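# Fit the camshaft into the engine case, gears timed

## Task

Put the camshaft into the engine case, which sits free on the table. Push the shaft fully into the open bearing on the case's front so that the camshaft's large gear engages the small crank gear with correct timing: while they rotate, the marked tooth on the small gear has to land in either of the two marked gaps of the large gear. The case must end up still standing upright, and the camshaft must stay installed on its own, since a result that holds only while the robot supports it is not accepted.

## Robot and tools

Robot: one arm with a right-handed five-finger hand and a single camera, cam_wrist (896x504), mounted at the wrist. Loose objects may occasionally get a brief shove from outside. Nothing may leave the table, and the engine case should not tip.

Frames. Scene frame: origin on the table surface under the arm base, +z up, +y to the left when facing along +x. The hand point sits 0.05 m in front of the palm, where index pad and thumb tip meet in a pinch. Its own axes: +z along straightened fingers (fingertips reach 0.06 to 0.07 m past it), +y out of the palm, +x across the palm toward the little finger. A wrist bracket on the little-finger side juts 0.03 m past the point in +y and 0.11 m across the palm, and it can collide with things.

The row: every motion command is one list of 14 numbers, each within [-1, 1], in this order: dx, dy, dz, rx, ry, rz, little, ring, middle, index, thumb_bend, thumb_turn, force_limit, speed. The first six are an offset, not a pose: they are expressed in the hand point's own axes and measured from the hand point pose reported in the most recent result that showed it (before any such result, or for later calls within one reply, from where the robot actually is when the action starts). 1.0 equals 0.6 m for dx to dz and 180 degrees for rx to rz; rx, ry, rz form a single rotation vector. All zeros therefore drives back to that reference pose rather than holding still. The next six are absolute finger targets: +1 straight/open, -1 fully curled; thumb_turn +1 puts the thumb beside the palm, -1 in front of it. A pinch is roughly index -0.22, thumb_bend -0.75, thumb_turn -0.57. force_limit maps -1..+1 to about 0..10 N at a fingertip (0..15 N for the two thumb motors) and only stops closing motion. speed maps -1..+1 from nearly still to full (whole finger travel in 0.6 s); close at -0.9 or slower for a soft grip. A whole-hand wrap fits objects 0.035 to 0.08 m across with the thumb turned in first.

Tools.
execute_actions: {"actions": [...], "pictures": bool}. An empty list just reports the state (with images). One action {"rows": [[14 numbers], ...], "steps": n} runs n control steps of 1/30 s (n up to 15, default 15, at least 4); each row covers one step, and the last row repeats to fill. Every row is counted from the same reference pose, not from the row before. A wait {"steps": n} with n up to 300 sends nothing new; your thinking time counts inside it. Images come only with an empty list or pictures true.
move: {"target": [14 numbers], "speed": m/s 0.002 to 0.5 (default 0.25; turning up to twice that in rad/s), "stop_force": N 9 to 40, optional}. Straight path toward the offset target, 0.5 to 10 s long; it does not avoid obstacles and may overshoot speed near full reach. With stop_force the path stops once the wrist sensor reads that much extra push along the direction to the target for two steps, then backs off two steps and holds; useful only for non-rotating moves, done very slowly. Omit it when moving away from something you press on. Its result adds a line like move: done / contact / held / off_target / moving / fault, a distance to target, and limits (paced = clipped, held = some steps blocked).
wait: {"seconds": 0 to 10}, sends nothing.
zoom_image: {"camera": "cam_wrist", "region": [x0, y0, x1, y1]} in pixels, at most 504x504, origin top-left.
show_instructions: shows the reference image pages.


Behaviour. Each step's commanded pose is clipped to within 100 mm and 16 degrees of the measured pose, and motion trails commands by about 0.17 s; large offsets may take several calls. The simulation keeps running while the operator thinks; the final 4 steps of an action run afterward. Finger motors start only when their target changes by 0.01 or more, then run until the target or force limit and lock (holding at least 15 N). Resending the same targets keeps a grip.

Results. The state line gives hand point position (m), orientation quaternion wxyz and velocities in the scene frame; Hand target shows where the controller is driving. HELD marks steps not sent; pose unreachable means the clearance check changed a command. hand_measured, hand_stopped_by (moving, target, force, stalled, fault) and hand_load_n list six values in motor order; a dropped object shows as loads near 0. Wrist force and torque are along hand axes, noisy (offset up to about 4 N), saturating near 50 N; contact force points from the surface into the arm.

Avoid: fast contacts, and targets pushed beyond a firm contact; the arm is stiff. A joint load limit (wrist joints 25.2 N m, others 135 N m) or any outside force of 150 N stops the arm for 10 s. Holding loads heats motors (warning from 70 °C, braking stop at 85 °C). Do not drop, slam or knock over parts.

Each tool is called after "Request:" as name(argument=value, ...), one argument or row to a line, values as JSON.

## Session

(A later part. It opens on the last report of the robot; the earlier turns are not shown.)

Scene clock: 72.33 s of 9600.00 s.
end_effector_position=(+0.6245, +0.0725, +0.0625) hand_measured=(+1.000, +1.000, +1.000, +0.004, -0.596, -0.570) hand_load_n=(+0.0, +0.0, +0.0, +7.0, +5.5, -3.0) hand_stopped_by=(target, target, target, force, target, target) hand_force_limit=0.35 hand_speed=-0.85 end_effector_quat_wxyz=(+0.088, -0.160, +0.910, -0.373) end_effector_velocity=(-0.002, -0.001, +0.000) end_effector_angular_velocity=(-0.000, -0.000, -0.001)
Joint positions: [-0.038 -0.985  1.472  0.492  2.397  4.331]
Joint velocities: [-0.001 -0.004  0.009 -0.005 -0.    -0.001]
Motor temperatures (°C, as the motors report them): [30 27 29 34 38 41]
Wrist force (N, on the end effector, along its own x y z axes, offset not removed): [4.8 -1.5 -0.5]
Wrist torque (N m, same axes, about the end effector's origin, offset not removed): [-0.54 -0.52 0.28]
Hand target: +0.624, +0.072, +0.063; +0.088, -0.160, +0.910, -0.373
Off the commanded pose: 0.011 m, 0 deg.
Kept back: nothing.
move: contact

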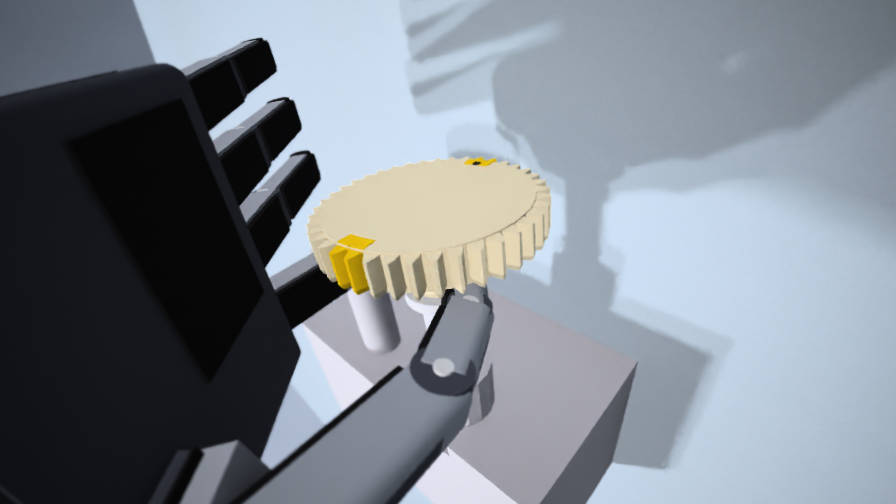

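Request:
move(
  target=[0.002,0,-0.004,0,0,0,1,1,1,-0.3,-0.6,-0.57,0.35,-0.85],
  speed=0.01,
)

Request:
move(
  target=[-0.02,-0.0006,0.0018,0,0,0,1,1,1,-0.3,-0.6,-0.57,0.35,-0.85],
  speed=0.006,
  stop_force=9,
)

Request:
zoom_image(
  camera="cam_wrist",
  region=[380,150,680,450],
)

Scene clock: 73.27 s of 9600.00 s.
end_effector_position=(+0.6227, +0.0736, +0.0641) hand_measured=(+1.000, +1.000, +1.000, +0.004, -0.596, -0.570) hand_load_n=(+0.0, +0.0, +0.0, +8.0, +5.5, +0.5) hand_stopped_by=(target, target, target, force, target, target) hand_force_limit=0.35 hand_speed=-0.85 end_effector_quat_wxyz=(+0.088, -0.160, +0.910, -0.373) end_effector_velocity=(-0.001, +0.000, +0.000) end_effector_angular_velocity=(-0.000, +0.003, +0.000)
Joint positions: [-0.035 -0.988  1.476  0.495  2.399  4.334]
Joint velocities: [ 0.001 -0.001  0.002  0.003  0.001  0.001]
Motor temperatures (°C, as the motors report them): [30 27 29 34 38 41]
Wrist force (N, on the end effector, along its own x y z axes, offset not removed): [1.3 0.2 0.4]
Wrist torque (N m, same axes, about the end effector's origin, offset not removed): [-0.07 -0.09 0.26]
Hand target: +0.623, +0.074, +0.064; +0.088, -0.160, +0.910, -0.373
Off the commanded pose: 0.000 m, 0 deg.
Kept back: nothing.
move: done

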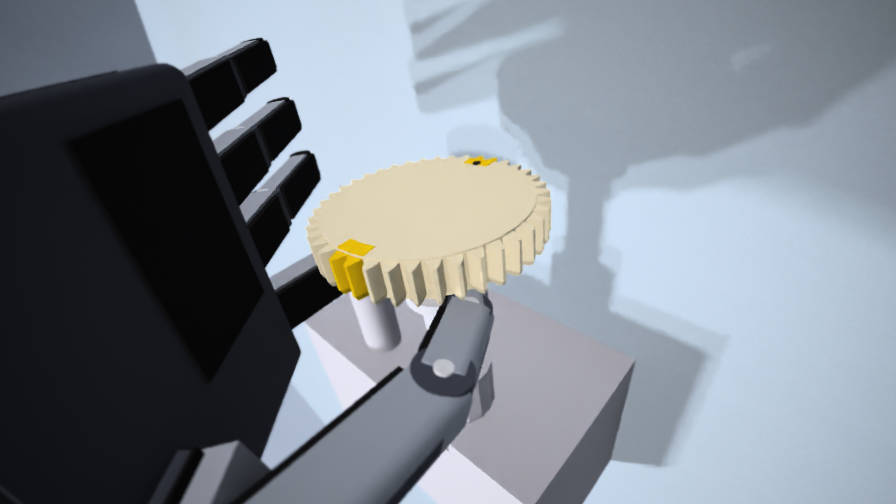

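Scene clock: 74.53 s of 9600.00 s.
end_effector_position=(+0.6279, +0.0752, +0.0639) hand_measured=(+1.000, +1.000, +1.000, +0.004, -0.596, -0.570) hand_load_n=(+0.0, +0.0, +0.0, +7.5, +6.5, +0.0) hand_stopped_by=(target, target, target, force, target, target) hand_force_limit=0.35 hand_speed=-0.85 end_effector_quat_wxyz=(+0.088, -0.160, +0.910, -0.373) end_effector_velocity=(-0.002, -0.000, -0.001) end_effector_angular_velocity=(+0.000, -0.001, -0.000)
Joint positions: [-0.033 -0.978  1.456  0.507  2.4    4.337]
Joint velocities: [ 0.    -0.003  0.008 -0.005  0.     0.   ]
Motor temperatures (°C, as the motors report them): [30 27 29 34 38 41]
Wrist force (N, on the end effector, along its own x y z axes, offset not removed): [3.3 0.3 0.5]
Wrist torque (N m, same axes, about the end effector's origin, offset not removed): [-0.14 -0.71 0.39]
Hand target: +0.628, +0.075, +0.064; +0.088, -0.160, +0.910, -0.373
Off the commanded pose: 0.007 m, 0 deg.
Kept back: nothing.
move: contact

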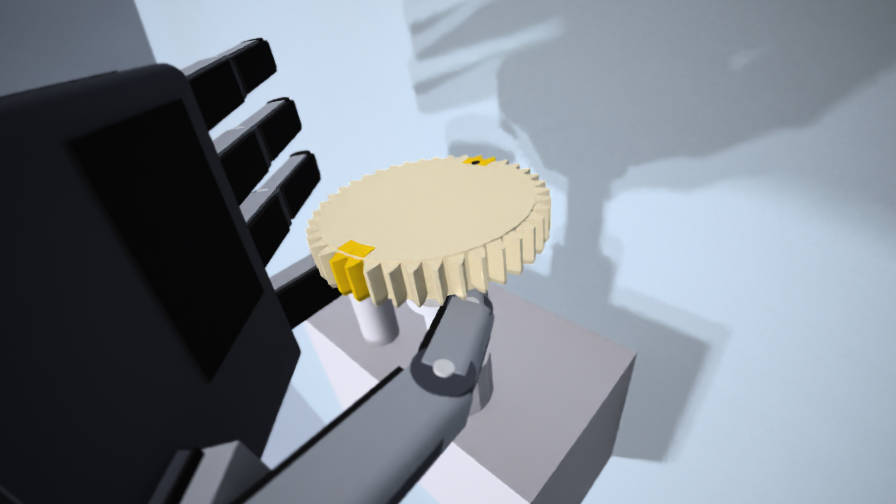

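Region (380, 150, 680, 450) of cam_wrist's 896x504 image, scaled by 1.680, with more detail than that image has.

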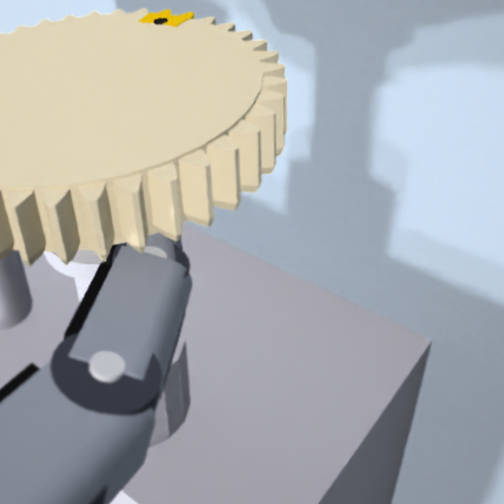

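Progress (+3.5 mm). Continuing with the same correction.

Request:
move(
  target=[0.001,0,-0.0015,0,0,0,1,1,1,-0.3,-0.6,-0.57,0.35,-0.85],
  speed=0.01,
)

Request:
move(
  target=[-0.015,-0.0005,0.0013,0,0,0,1,1,1,-0.3,-0.6,-0.57,0.35,-0.85],
  speed=0.006,
  stop_force=9,
)

Scene clock: 75.47 s of 9600.00 s.
end_effector_position=(+0.6271, +0.0755, +0.0645) hand_measured=(+1.000, +1.000, +1.000, +0.004, -0.596, -0.570) hand_load_n=(+0.0, +0.0, +0.0, +8.0, +5.5, +1.5) hand_stopped_by=(target, target, target, force, target, target) hand_force_limit=0.35 hand_speed=-0.85 end_effector_quat_wxyz=(+0.088, -0.160, +0.910, -0.373) end_effector_velocity=(-0.001, +0.000, +0.000) end_effector_angular_velocity=(-0.000, +0.002, +0.001)
Joint positions: [-0.032 -0.98   1.458  0.507  2.401  4.338]
Joint velocities: [ 0.001 -0.     0.001  0.002  0.     0.   ]
Motor temperatures (°C, as the motors report them): [30 27 29 34 38 41]
Wrist force (N, on the end effector, along its own x y z axes, offset not removed): [3.3 -1.1 3.0]
Wrist torque (N m, same axes, about the end effector's origin, offset not removed): [-0.51 -0.43 0.34]
Hand target: +0.627, +0.076, +0.065; +0.088, -0.160, +0.910, -0.373
Off the commanded pose: 0.000 m, 0 deg.
Kept back: nothing.
move: done

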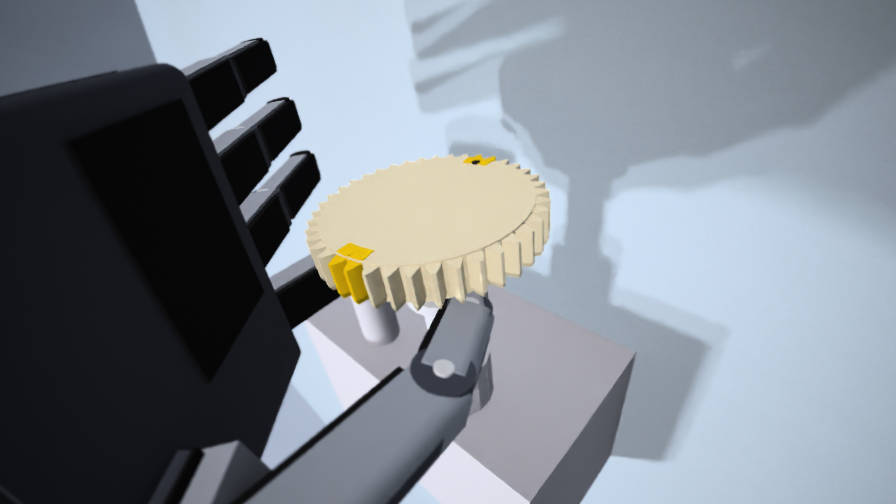

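Scene clock: 76.20 s of 9600.00 s.
end_effector_position=(+0.6292, +0.0762, +0.0644) hand_measured=(+1.000, +1.000, +1.000, +0.004, -0.596, -0.570) hand_load_n=(+0.0, +0.0, +0.0, +7.5, +6.0, +1.0) hand_stopped_by=(target, target, target, force, target, target) hand_force_limit=0.35 hand_speed=-0.85 end_effector_quat_wxyz=(+0.088, -0.160, +0.910, -0.373) end_effector_velocity=(-0.002, -0.001, +0.001) end_effector_angular_velocity=(+0.000, -0.002, -0.002)
Joint positions: [-0.031 -0.975  1.449  0.512  2.401  4.339]
Joint velocities: [-0.001 -0.005  0.008 -0.005  0.     0.001]
Motor temperatures (°C, as the motors report them): [30 27 29 34 38 41]
Wrist force (N, on the end effector, along its own x y z axes, offset not removed): [2.1 0.9 1.3]
Wrist torque (N m, same axes, about the end effector's origin, offset not removed): [0.01 -0.33 0.38]
Hand target: +0.629, +0.076, +0.065; +0.088, -0.160, +0.910, -0.373
Off the commanded pose: 0.007 m, 0 deg.
Kept back: nothing.
move: contact

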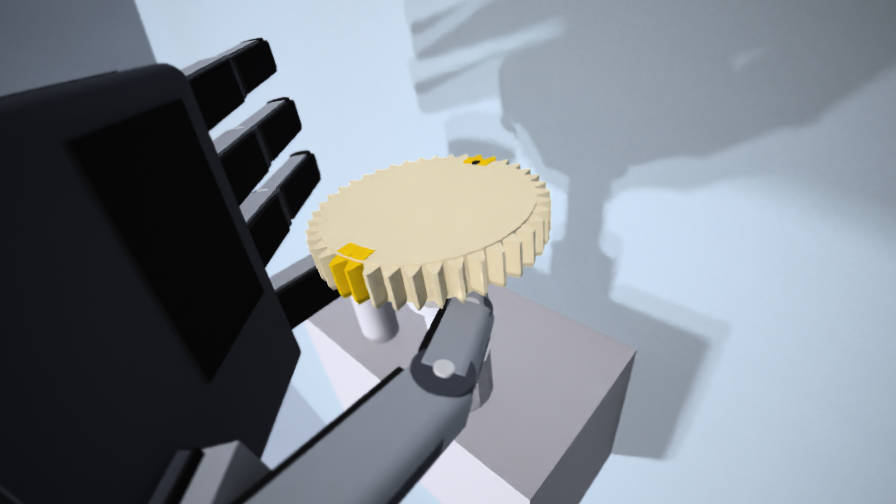

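Request:
move(
  target=[0.001,0,-0.002,0,0,0,1,1,1,0.45,-0.6,-0.57,0.35,-0.3],
  speed=0.01,
)

Request:
move(
  target=[0,-0.1,-0.005,0,0,0,1,1,1,0.45,-0.6,-0.57,0.35,-0.3],
  speed=0.05,
)

Scene clock: 77.13 s of 9600.00 s.
end_effector_position=(+0.6283, +0.0767, +0.0652) hand_measured=(+1.000, +1.000, +1.000, +0.450, -0.600, -0.570) hand_load_n=(+0.0, +0.0, +0.0, -3.0, +0.0, +0.0) hand_stopped_by=(target, target, target, target, target, target) hand_force_limit=0.35 hand_speed=-0.30 end_effector_quat_wxyz=(+0.088, -0.160, +0.910, -0.373) end_effector_velocity=(-0.001, +0.001, -0.001) end_effector_angular_velocity=(-0.000, +0.003, +0.001)
Joint positions: [-0.03  -0.977  1.451  0.513  2.402  4.341]
Joint velocities: [ 0.001  0.002 -0.     0.001  0.     0.   ]
Motor temperatures (°C, as the motors report them): [30 27 29 34 38 41]
Wrist force (N, on the end effector, along its own x y z axes, offset not removed): [4.1 -0.1 -2.9]
Wrist torque (N m, same axes, about the end effector's origin, offset not removed): [-0.54 -0.71 0.34]
Hand target: +0.628, +0.077, +0.065; +0.088, -0.160, +0.910, -0.373
Off the commanded pose: 0.000 m, 0 deg.
Kept back: nothing.
move: done

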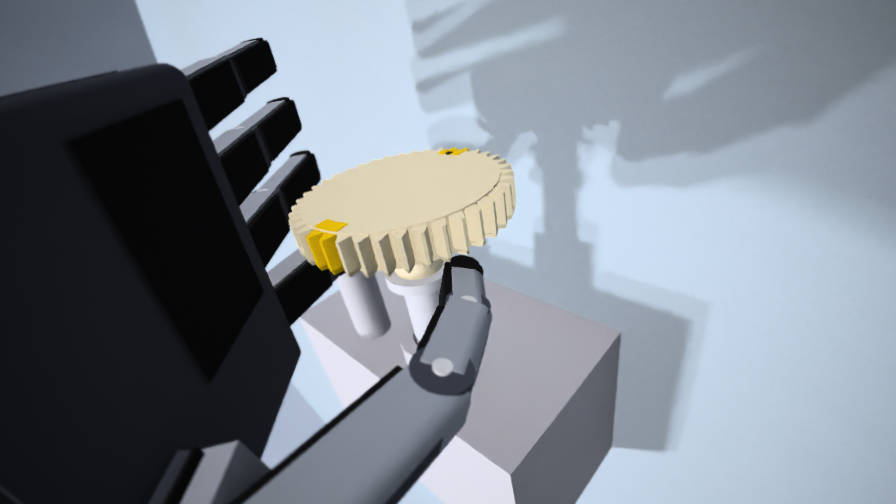

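Scene clock: 78.70 s of 9600.00 s.
end_effector_position=(+0.6410, +0.0385, +0.1096) hand_measured=(+1.000, +1.000, +1.000, +0.450, -0.600, -0.570) hand_load_n=(+0.0, +0.0, +0.0, +0.0, +0.0, +0.0) hand_stopped_by=(target, target, target, target, target, target) hand_force_limit=0.35 hand_speed=-0.30 end_effector_quat_wxyz=(+0.088, -0.160, +0.910, -0.373) end_effector_velocity=(-0.000, -0.000, +0.001) end_effector_angular_velocity=(+0.000, +0.001, +0.001)
Joint positions: [-0.101 -1.067  1.449  0.544  2.36   4.256]
Joint velocities: [-0.001 -0.002  0.     0.001 -0.001 -0.002]
Motor temperatures (°C, as the motors report them): [30 27 29 34 38 41]
Wrist force (N, on the end effector, along its own x y z axes, offset not removed): [0.6 -2.0 2.4]
Wrist torque (N m, same axes, about the end effector's origin, offset not removed): [-0.41 -0.12 0.30]
Hand target: +0.641, +0.038, +0.110; +0.088, -0.160, +0.910, -0.373
Off the commanded pose: 0.000 m, 0 deg.
Kept back: nothing.
move: done

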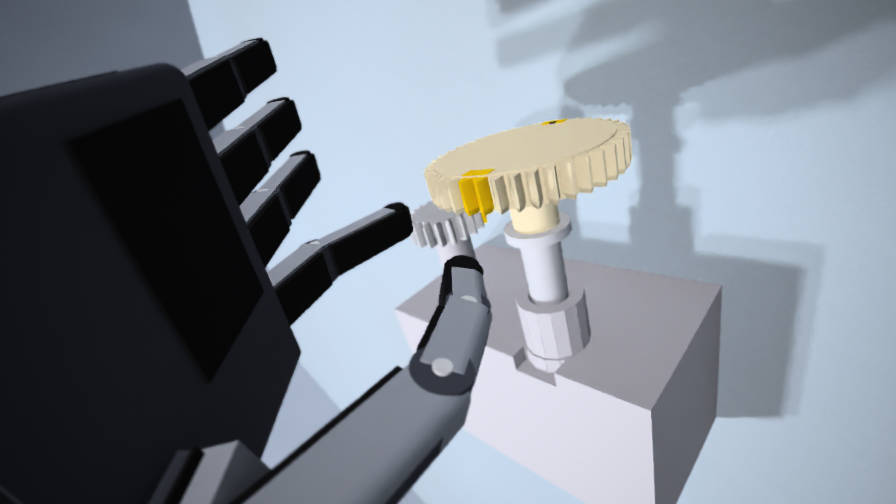

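Request:
move(
  target=[0.073,-0.064,-0.106,0,0,0,1,1,1,0.45,-0.6,-0.57,0.35,0],
  speed=0.15,
)

Request:
move(
  target=[0.146,-0.004,0.0195,0.073,-0.433,-0.315,1,1,1,1,1,1,0.35,0],
  speed=0.35,
)

Request:
move(
  target=[0,0.083,0.039,0,0,0,1,1,1,1,1,1,0.35,0],
  speed=0.15,
)

Scene clock: 81.00 s of 9600.00 s.
end_effector_position=(+0.5910, +0.0384, +0.1797) hand_measured=(+1.000, +1.000, +1.000, +0.450, -0.600, -0.570) hand_load_n=(+0.0, +0.0, +0.0, +0.0, +0.0, +0.0) hand_stopped_by=(target, target, target, target, target, target) hand_force_limit=0.35 hand_speed=0.00 end_effector_quat_wxyz=(+0.088, -0.160, +0.910, -0.373) end_effector_velocity=(-0.001, +0.000, +0.002) end_effector_angular_velocity=(+0.000, -0.000, +0.001)
Joint positions: [-0.084 -1.252  1.579  0.613  2.371  4.275]
Joint velocities: [ 0.001 -0.005  0.002  0.002  0.    -0.   ]
Motor temperatures (°C, as the motors report them): [30 27 29 34 38 41]
Wrist force (N, on the end effector, along its own x y z axes, offset not removed): [1.4 -1.2 1.2]
Wrist torque (N m, same axes, about the end effector's origin, offset not removed): [-0.27 -0.39 0.23]
Hand target: +0.591, +0.038, +0.180; +0.088, -0.160, +0.910, -0.373
Off the commanded pose: 0.000 m, 0 deg.
Kept back: nothing.
move: done

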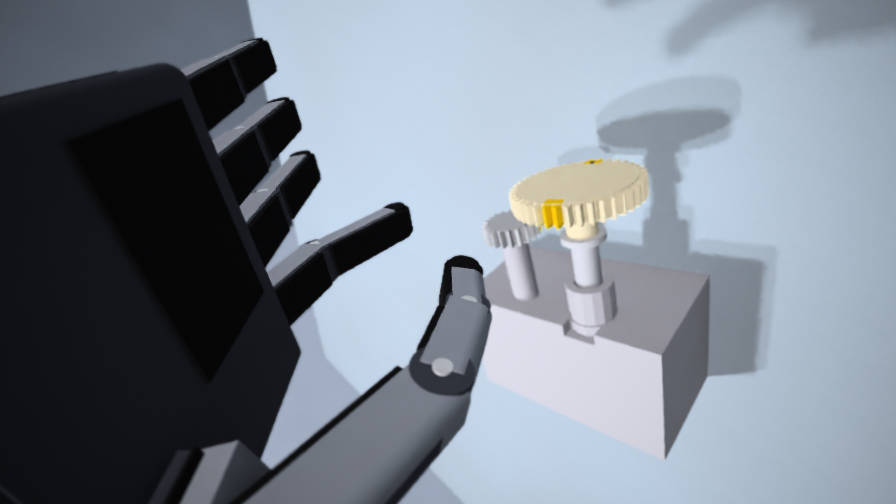

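Scene clock: 84.03 s of 9600.00 s.
end_effector_position=(+0.5133, -0.0018, +0.1692) hand_measured=(+1.000, +1.000, +1.000, +1.000, +1.000, +1.000) hand_load_n=(+0.0, +0.0, +0.0, +0.0, +0.0, +0.0) hand_stopped_by=(target, target, target, target, target, target) hand_force_limit=0.35 hand_speed=0.00 end_effector_quat_wxyz=(-0.458, +0.719, -0.441, +0.281) end_effector_velocity=(-0.000, +0.001, -0.000) end_effector_angular_velocity=(-0.003, +0.006, +0.012)
Joint positions: [-0.997 -1.584  2.175 -0.038  0.374  2.442]
Joint velocities: [ 0.003  0.011 -0.011  0.029 -0.002 -0.032]
Motor temperatures (°C, as the motors report them): [30 27 29 34 38 41]
Wrist force (N, on the end effector, along its own x y z axes, offset not removed): [-0.9 -3.2 2.7]
Wrist torque (N m, same axes, about the end effector's origin, offset not removed): [-0.76 -0.07 0.04]
Hand target: +0.513, -0.002, +0.169; -0.458, +0.719, -0.441, +0.280
Off the commanded pose: 0.000 m, 0 deg.
Kept back: nothing.
move: done

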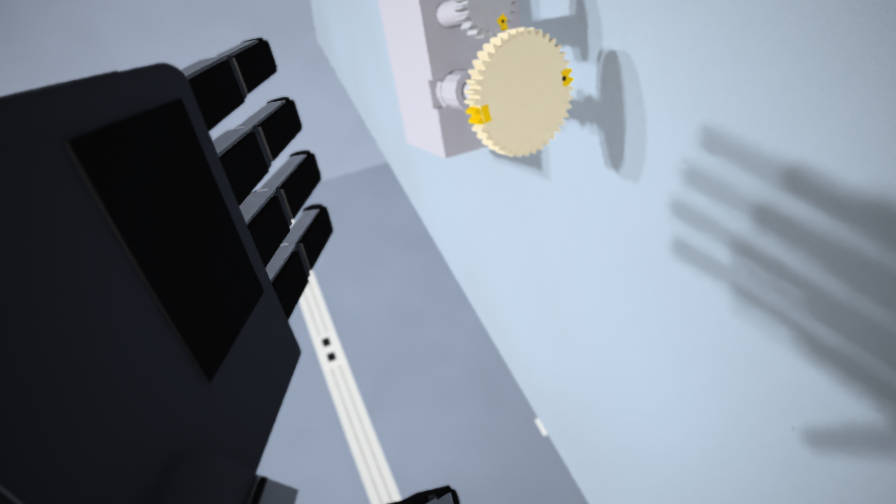

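Scene clock: 84.93 s of 9600.00 s.
end_effector_position=(+0.5134, -0.0018, +0.1144) hand_measured=(+1.000, +1.000, +1.000, +1.000, +1.000, +1.000) hand_load_n=(+0.0, +0.0, +0.0, +0.0, +0.0, +0.0) hand_stopped_by=(target, target, target, target, target, target) hand_force_limit=0.35 hand_speed=0.00 end_effector_quat_wxyz=(-0.458, +0.719, -0.441, +0.281) end_effector_velocity=(+0.000, -0.000, -0.002) end_effector_angular_velocity=(-0.000, -0.001, -0.002)
Joint positions: [-0.961 -1.463  2.209 -0.237  0.404  2.489]
Joint velocities: [ 0.001  0.003  0.001 -0.009  0.002  0.005]
Motor temperatures (°C, as the motors report them): [30 27 29 34 38 41]
Wrist force (N, on the end effector, along its own x y z axes, offset not removed): [3.6 0.2 2.1]
Wrist torque (N m, same axes, about the end effector's origin, offset not removed): [-0.16 -0.52 0.36]
Hand target: +0.513, -0.002, +0.114; -0.458, +0.719, -0.441, +0.281
Off the commanded pose: 0.000 m, 0 deg.
Kept back: nothing.
move: done

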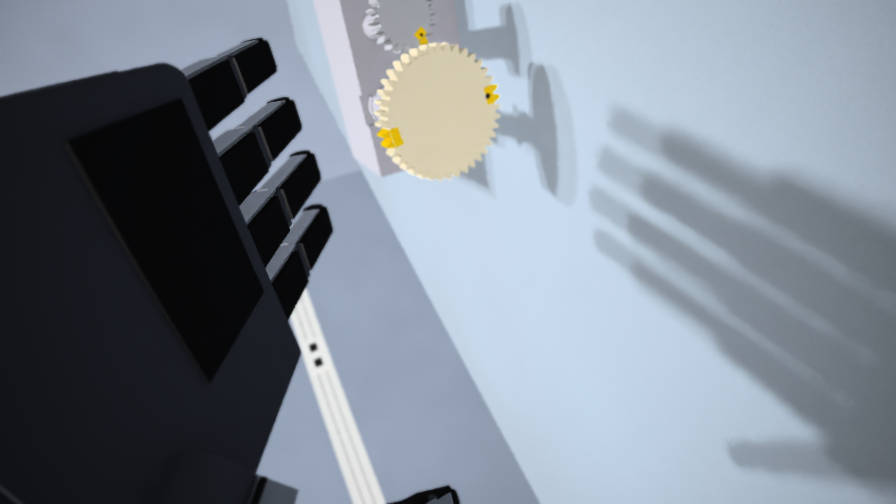

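Request:
move(
  target=[-0.015,0.006,0.058,-0.361,0,0,1,1,1,1,1,1,0.35,0],
  speed=0.3,
)

Request:
move(
  target=[0,-0.06,0,0,0,0,1,1,1,1,1,1,0.35,0],
  speed=0.012,
  stop_force=9,
)

Scene clock: 88.10 s of 9600.00 s.
end_effector_position=(+0.5360, +0.0196, +0.0969) hand_measured=(+1.000, +1.000, +1.000, +1.000, +1.000, +1.000) hand_load_n=(+0.0, +0.0, +0.0, +0.0, +0.0, +0.0) hand_stopped_by=(target, target, target, target, target, target) hand_force_limit=0.35 hand_speed=0.00 end_effector_quat_wxyz=(-0.000, +0.852, -0.523, +0.001) end_effector_velocity=(+0.000, +0.002, -0.000) end_effector_angular_velocity=(-0.003, +0.010, +0.002)
Joint positions: [-0.356 -1.009  1.334  0.948  1.564  2.478]
Joint velocities: [ 0.006  0.009 -0.012  0.012  0.006  0.003]
Motor temperatures (°C, as the motors report them): [30 27 29 34 38 41]
Wrist force (N, on the end effector, along its own x y z axes, offset not removed): [0.4 -1.7 0.8]
Wrist torque (N m, same axes, about the end effector's origin, offset not removed): [-0.41 -0.09 0.10]
Hand target: +0.536, +0.020, +0.097; -0.000, +0.852, -0.523, +0.000
Off the commanded pose: 0.001 m, 0 deg.
Kept back: nothing.
move: done

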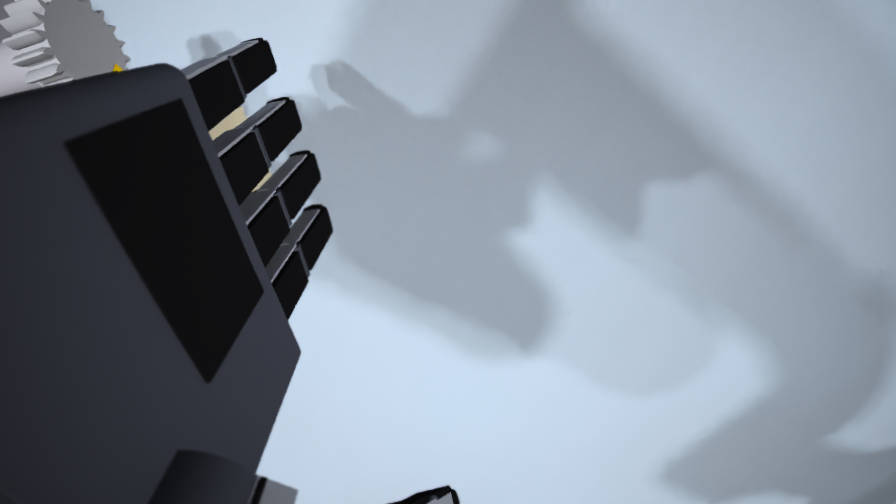

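Scene clock: 90.87 s of 9600.00 s.
end_effector_position=(+0.5613, +0.0328, +0.0968) hand_measured=(+1.000, +1.000, +1.000, +1.000, +1.000, +1.000) hand_load_n=(+0.0, +0.0, +0.0, +0.0, +0.0, +0.0) hand_stopped_by=(target, target, target, target, target, target) hand_force_limit=0.35 hand_speed=0.00 end_effector_quat_wxyz=(-0.000, +0.853, -0.523, +0.000) end_effector_velocity=(-0.003, -0.001, +0.000) end_effector_angular_velocity=(+0.002, -0.000, +0.003)
Joint positions: [-0.323 -0.952  1.223  1.002  1.574  2.51 ]
Joint velocities: [-0.003 -0.008  0.015 -0.007 -0.002 -0.006]
Motor temperatures (°C, as the motors report them): [30 28 29 34 38 41]
Wrist force (N, on the end effector, along its own x y z axes, offset not removed): [1.6 -0.9 0.0]
Wrist torque (N m, same axes, about the end effector's origin, offset not removed): [-0.16 -0.28 0.17]
Hand target: +0.561, +0.032, +0.097; -0.000, +0.852, -0.523, +0.000
Off the commanded pose: 0.007 m, 0 deg.
Kept back: nothing.
move: contact

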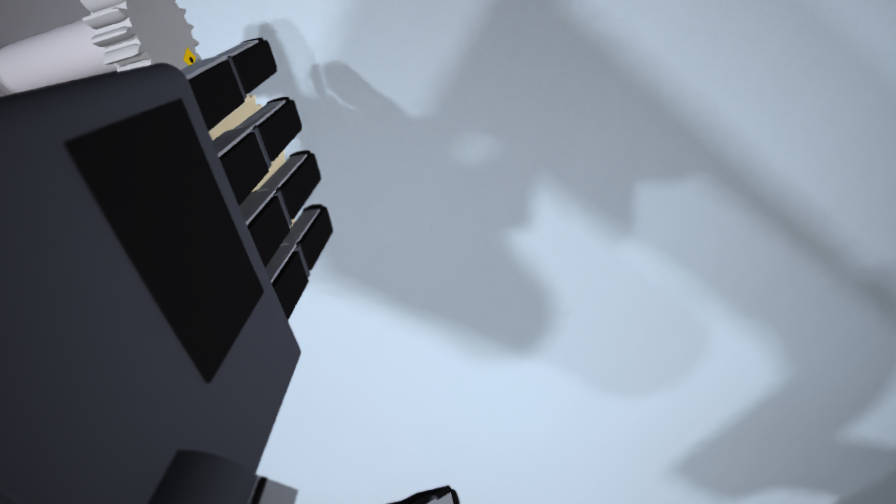

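Request:
move(
  target=[0,-0.012,-0.008,0,0,0,1,1,1,1,1,1,0.35,0],
  speed=0.005,
  stop_force=11,
)

Scene clock: 92.23 s of 9600.00 s.
end_effector_position=(+0.5639, +0.0342, +0.0988) hand_measured=(+1.000, +1.000, +1.000, +1.000, +1.000, +1.000) hand_load_n=(+0.0, +0.0, +0.0, +0.0, +0.0, +0.0) hand_stopped_by=(target, target, target, target, target, target) hand_force_limit=0.35 hand_speed=0.00 end_effector_quat_wxyz=(-0.000, +0.853, -0.523, +0.000) end_effector_velocity=(-0.001, -0.001, -0.002) end_effector_angular_velocity=(-0.001, -0.000, +0.002)
Joint positions: [-0.319 -0.948  1.211  1.011  1.575  2.514]
Joint velocities: [-0.002 -0.     0.006 -0.007  0.    -0.003]
Motor temperatures (°C, as the motors report them): [30 28 29 34 38 41]
Wrist force (N, on the end effector, along its own x y z axes, offset not removed): [0.4 -1.8 3.1]
Wrist torque (N m, same axes, about the end effector's origin, offset not removed): [-0.44 -0.07 0.18]
Hand target: +0.564, +0.034, +0.099; -0.000, +0.852, -0.523, +0.000
Off the commanded pose: 0.005 m, 0 deg.
Kept back: nothing.
move: contact

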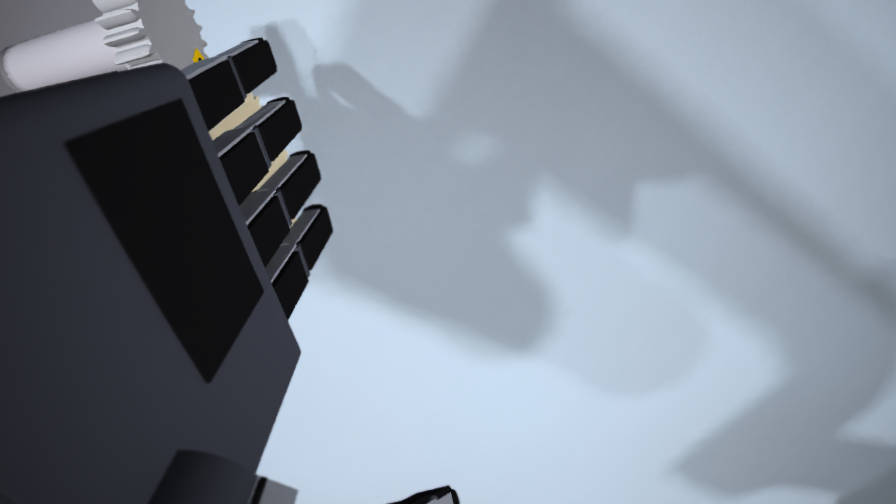

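Request:
move(
  target=[0,-0.012,-0.003,0,0,0,1,1,1,1,1,1,0.35,0],
  speed=0.005,
  stop_force=11,
)

Scene clock: 94.20 s of 9600.00 s.
end_effector_position=(+0.5703, +0.0375, +0.1006) hand_measured=(+1.000, +1.000, +1.000, +1.000, +1.000, +1.000) hand_load_n=(+0.0, +0.0, -0.5, -2.5, +0.0, +0.0) hand_stopped_by=(target, target, target, target, target, target) hand_force_limit=0.35 hand_speed=0.00 end_effector_quat_wxyz=(-0.000, +0.853, -0.523, +0.000) end_effector_velocity=(+0.000, +0.000, -0.000) end_effector_angular_velocity=(-0.000, +0.001, -0.001)
Joint positions: [-0.311 -0.936  1.181  1.028  1.577  2.521]
Joint velocities: [ 0.     0.002 -0.003  0.002  0.     0.001]
Motor temperatures (°C, as the motors report them): [30 28 29 34 38 41]
Wrist force (N, on the end effector, along its own x y z axes, offset not removed): [-0.4 6.9 4.1]
Wrist torque (N m, same axes, about the end effector's origin, offset not removed): [-0.75 -0.48 0.31]
Hand target: +0.570, +0.037, +0.101; -0.000, +0.853, -0.523, +0.000
Off the commanded pose: 0.000 m, 0 deg.
Kept back: nothing.
move: done

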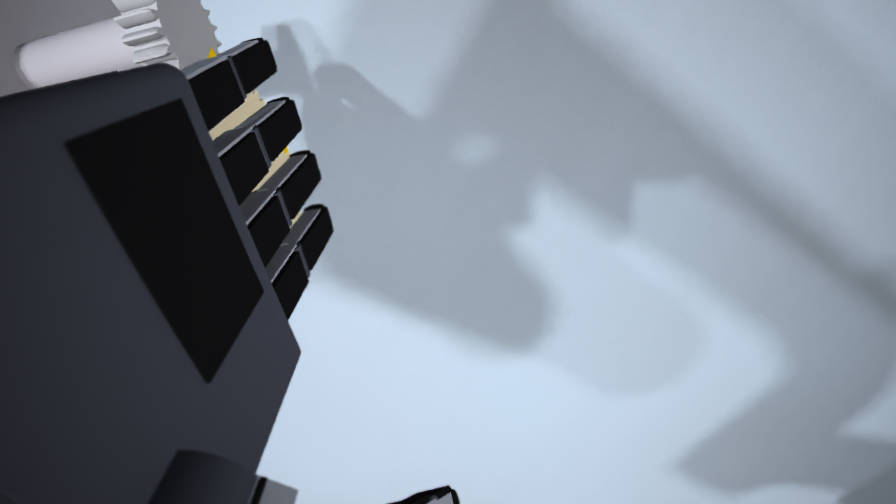

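Request:
move(
  target=[0,0.015,0,0,0,0,1,1,1,1,1,1,0.35,0],
  speed=0.05,
)

Request:
move(
  target=[-0.16,0,-0.018,0,0,0,1,-1,-1,-1,1,1,0.35,0.5],
  speed=0.2,
)

Request:
move(
  target=[0,-0.038,0,0,0,0,1,-1,-1,-1,1,1,0.35,0.5],
  speed=0.05,
  stop_force=9,
)

Scene clock: 95.23 s of 9600.00 s.
end_effector_position=(+0.5624, +0.0334, +0.1006) hand_measured=(+1.000, +1.000, +1.000, +1.000, +1.000, +1.000) hand_load_n=(+0.0, +0.0, +0.0, +0.0, +0.0, +0.0) hand_stopped_by=(target, target, target, target, target, target) hand_force_limit=0.35 hand_speed=0.00 end_effector_quat_wxyz=(-0.000, +0.853, -0.523, +0.000) end_effector_velocity=(-0.001, +0.000, +0.000) end_effector_angular_velocity=(+0.001, -0.000, +0.001)
Joint positions: [-0.321 -0.954  1.217  1.01   1.574  2.512]
Joint velocities: [-0.    -0.004  0.006 -0.002 -0.001 -0.001]
Motor temperatures (°C, as the motors report them): [30 28 29 34 38 41]
Wrist force (N, on the end effector, along its own x y z axes, offset not removed): [1.2 0.4 2.1]
Wrist torque (N m, same axes, about the end effector's origin, offset not removed): [-0.12 -0.28 0.36]
Hand target: +0.562, +0.033, +0.101; -0.000, +0.853, -0.523, +0.000
Off the commanded pose: 0.000 m, 0 deg.
Kept back: nothing.
move: done

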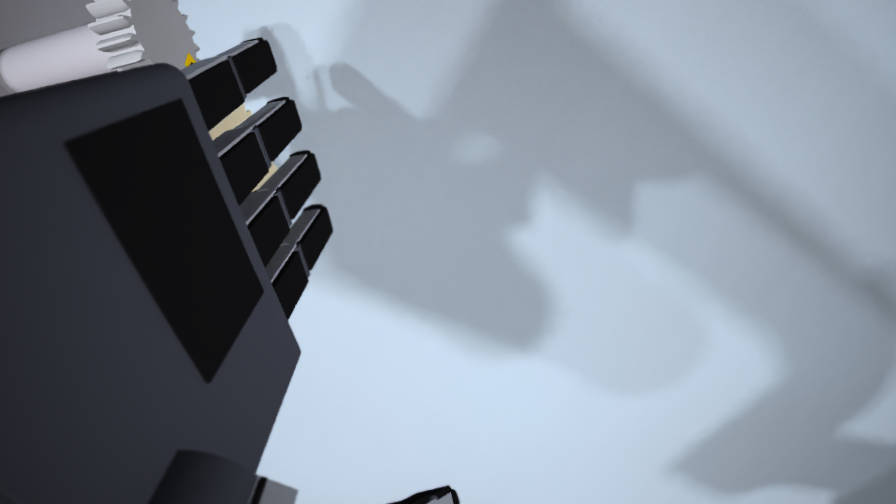

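Scene clock: 96.33 s of 9600.00 s.
end_effector_position=(+0.5187, +0.1188, +0.1113) hand_measured=(+1.000, -1.000, -1.000, -1.000, +1.000, +1.000) hand_load_n=(+0.0, +0.0, +0.0, +0.0, +0.0, +0.0) hand_stopped_by=(target, target, target, target, target, target) hand_force_limit=0.35 hand_speed=0.50 end_effector_quat_wxyz=(-0.000, +0.853, -0.523, +0.000) end_effector_velocity=(-0.000, +0.000, -0.000) end_effector_angular_velocity=(-0.000, +0.001, -0.001)
Joint positions: [-0.162 -1.019  1.341  0.956  1.621  2.664]
Joint velocities: [0.    0.001 0.001 0.    0.    0.001]
Motor temperatures (°C, as the motors report them): [30 28 29 34 38 41]
Wrist force (N, on the end effector, along its own x y z axes, offset not removed): [1.9 -2.7 -1.8]
Wrist torque (N m, same axes, about the end effector's origin, offset not removed): [-0.37 -0.31 0.19]
Hand target: +0.519, +0.119, +0.111; -0.000, +0.853, -0.523, +0.000
Off the commanded pose: 0.000 m, 0 deg.
Kept back: nothing.
move: done

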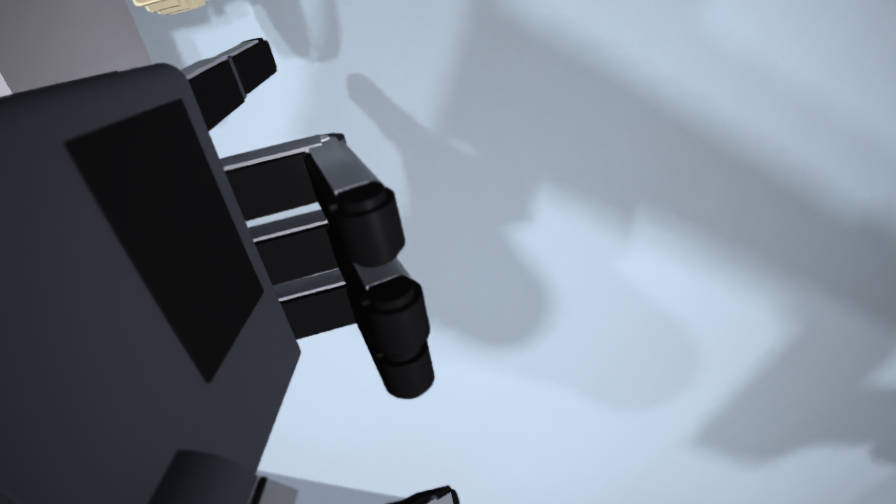

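Scene clock: 97.17 s of 9600.00 s.
end_effector_position=(+0.5389, +0.1291, +0.1114) hand_measured=(+1.000, -1.000, -1.000, -1.000, +1.000, +1.000) hand_load_n=(+0.0, +0.0, +0.0, +0.0, +0.0, +0.0) hand_stopped_by=(target, target, target, target, target, target) hand_force_limit=0.35 hand_speed=0.50 end_effector_quat_wxyz=(-0.000, +0.853, -0.523, +0.000) end_effector_velocity=(+0.001, -0.000, -0.001) end_effector_angular_velocity=(-0.001, +0.002, -0.001)
Joint positions: [-0.142 -0.971  1.249  1.     1.627  2.683]
Joint velocities: [-0.     0.004 -0.006  0.004  0.001  0.001]
Motor temperatures (°C, as the motors report them): [30 28 29 34 38 41]
Wrist force (N, on the end effector, along its own x y z axes, offset not removed): [-0.3 -2.3 -0.4]
Wrist torque (N m, same axes, about the end effector's origin, offset not removed): [-0.28 0.07 0.21]
Hand target: +0.539, +0.129, +0.111; -0.000, +0.853, -0.523, +0.000
Off the commanded pose: 0.000 m, 0 deg.
Kept back: nothing.
move: done

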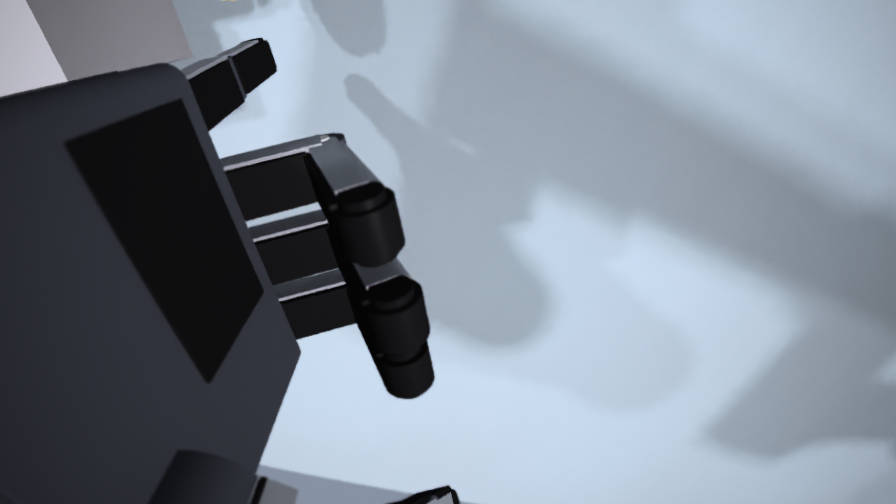

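Request:
move(
  target=[0.02,-0.004,0,0,0,0,1,-1,-1,-1,1,1,0.35,0.5],
  speed=0.015,
  stop_force=9,
)

Request:
zoom_image(
  camera="cam_wrist",
  region=[120,0,400,140],
)

Scene clock: 98.57 s of 9600.00 s.
end_effector_position=(+0.5465, +0.1196, +0.1114) hand_measured=(+1.000, -1.000, -1.000, -1.000, +1.000, +1.000) hand_load_n=(+0.0, +0.0, +0.0, +0.0, +0.0, +0.0) hand_stopped_by=(target, target, target, target, target, target) hand_force_limit=0.35 hand_speed=0.50 end_effector_quat_wxyz=(-0.000, +0.853, -0.523, +0.000) end_effector_velocity=(+0.001, -0.001, -0.000) end_effector_angular_velocity=(+0.000, +0.001, +0.001)
Joint positions: [-0.16  -0.962  1.227  1.012  1.621  2.666]
Joint velocities: [-0.001  0.002 -0.003  0.002 -0.001 -0.002]
Motor temperatures (°C, as the motors report them): [30 28 29 34 38 41]
Wrist force (N, on the end effector, along its own x y z axes, offset not removed): [4.0 -2.9 1.6]
Wrist torque (N m, same axes, about the end effector's origin, offset not removed): [-0.49 -0.72 0.36]
Hand target: +0.547, +0.120, +0.111; -0.000, +0.853, -0.523, +0.000
Off the commanded pose: 0.000 m, 0 deg.
Kept back: nothing.
move: done

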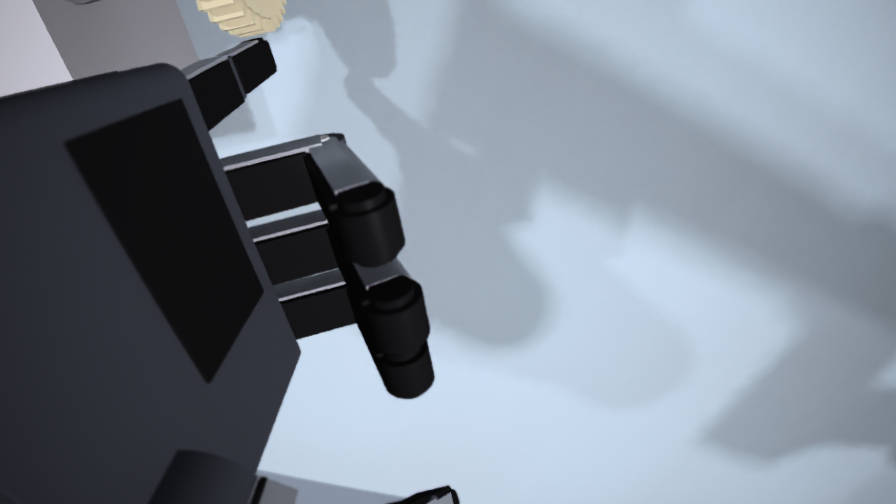

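Region (120, 0, 400, 140) of cam_wrist's 896x504 image, scaled by 1.800, with more detail than that image has.

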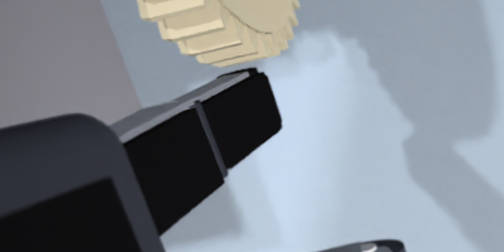

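Request:
move(
  target=[0.0045,0,0,0,0,0,1,-1,-1,-1,1,1,0.35,0.5],
  speed=0.006,
  stop_force=9,
)

Request:
move(
  target=[0.003,0,0.045,0,0,0,1,-1,-1,-1,1,1,0.35,0.5],
  speed=0.018,
  stop_force=9,
)

Scene clock: 99.50 s of 9600.00 s.
end_effector_position=(+0.5476, +0.1173, +0.1114) hand_measured=(+1.000, -1.000, -1.000, -1.000, +1.000, +1.000) hand_load_n=(-1.0, +0.0, +0.0, +0.0, +0.0, +0.0) hand_stopped_by=(target, target, target, target, target, target) hand_force_limit=0.35 hand_speed=0.50 end_effector_quat_wxyz=(-0.000, +0.853, -0.523, +0.000) end_effector_velocity=(+0.001, -0.001, -0.000) end_effector_angular_velocity=(-0.000, -0.000, -0.001)
Joint positions: [-0.164 -0.961  1.224  1.014  1.62   2.662]
Joint velocities: [-0.002  0.001 -0.002  0.     0.    -0.001]
Motor temperatures (°C, as the motors report them): [30 28 29 34 38 41]
Wrist force (N, on the end effector, along its own x y z axes, offset not removed): [-5.0 -1.2 -3.2]
Wrist torque (N m, same axes, about the end effector's origin, offset not removed): [-0.33 -0.54 -0.10]
Hand target: +0.548, +0.117, +0.111; -0.000, +0.853, -0.523, +0.000
Off the commanded pose: 0.000 m, 0 deg.
Kept back: nothing.
move: done

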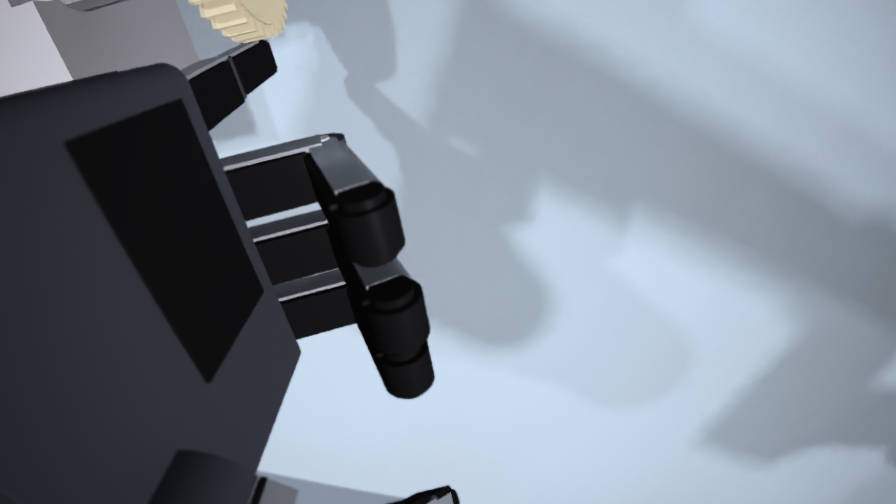

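Scene clock: 101.27 s of 9600.00 s.
end_effector_position=(+0.5485, +0.1158, +0.0846) hand_measured=(+1.000, -1.000, -1.000, -1.000, +1.000, +1.000) hand_load_n=(+0.0, +0.0, +0.0, +0.0, +0.0, +0.0) hand_stopped_by=(target, target, target, target, target, target) hand_force_limit=0.35 hand_speed=0.50 end_effector_quat_wxyz=(-0.000, +0.853, -0.523, +0.000) end_effector_velocity=(+0.000, -0.001, -0.002) end_effector_angular_velocity=(-0.000, +0.000, -0.001)
Joint positions: [-0.17  -0.924  1.23   0.971  1.618  2.656]
Joint velocities: [-0.001  0.002  0.    -0.002 -0.    -0.   ]
Motor temperatures (°C, as the motors report them): [30 28 29 34 38 41]
Wrist force (N, on the end effector, along its own x y z axes, offset not removed): [3.3 0.3 -0.1]
Wrist torque (N m, same axes, about the end effector's origin, offset not removed): [0.00 -0.37 0.46]
Hand target: +0.549, +0.116, +0.084; -0.000, +0.853, -0.523, +0.000
Off the commanded pose: 0.000 m, 0 deg.
Kept back: nothing.
move: done

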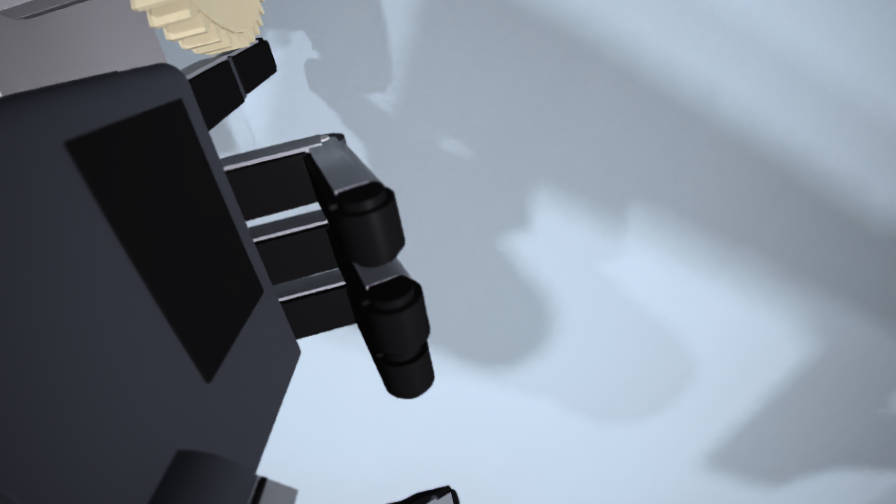

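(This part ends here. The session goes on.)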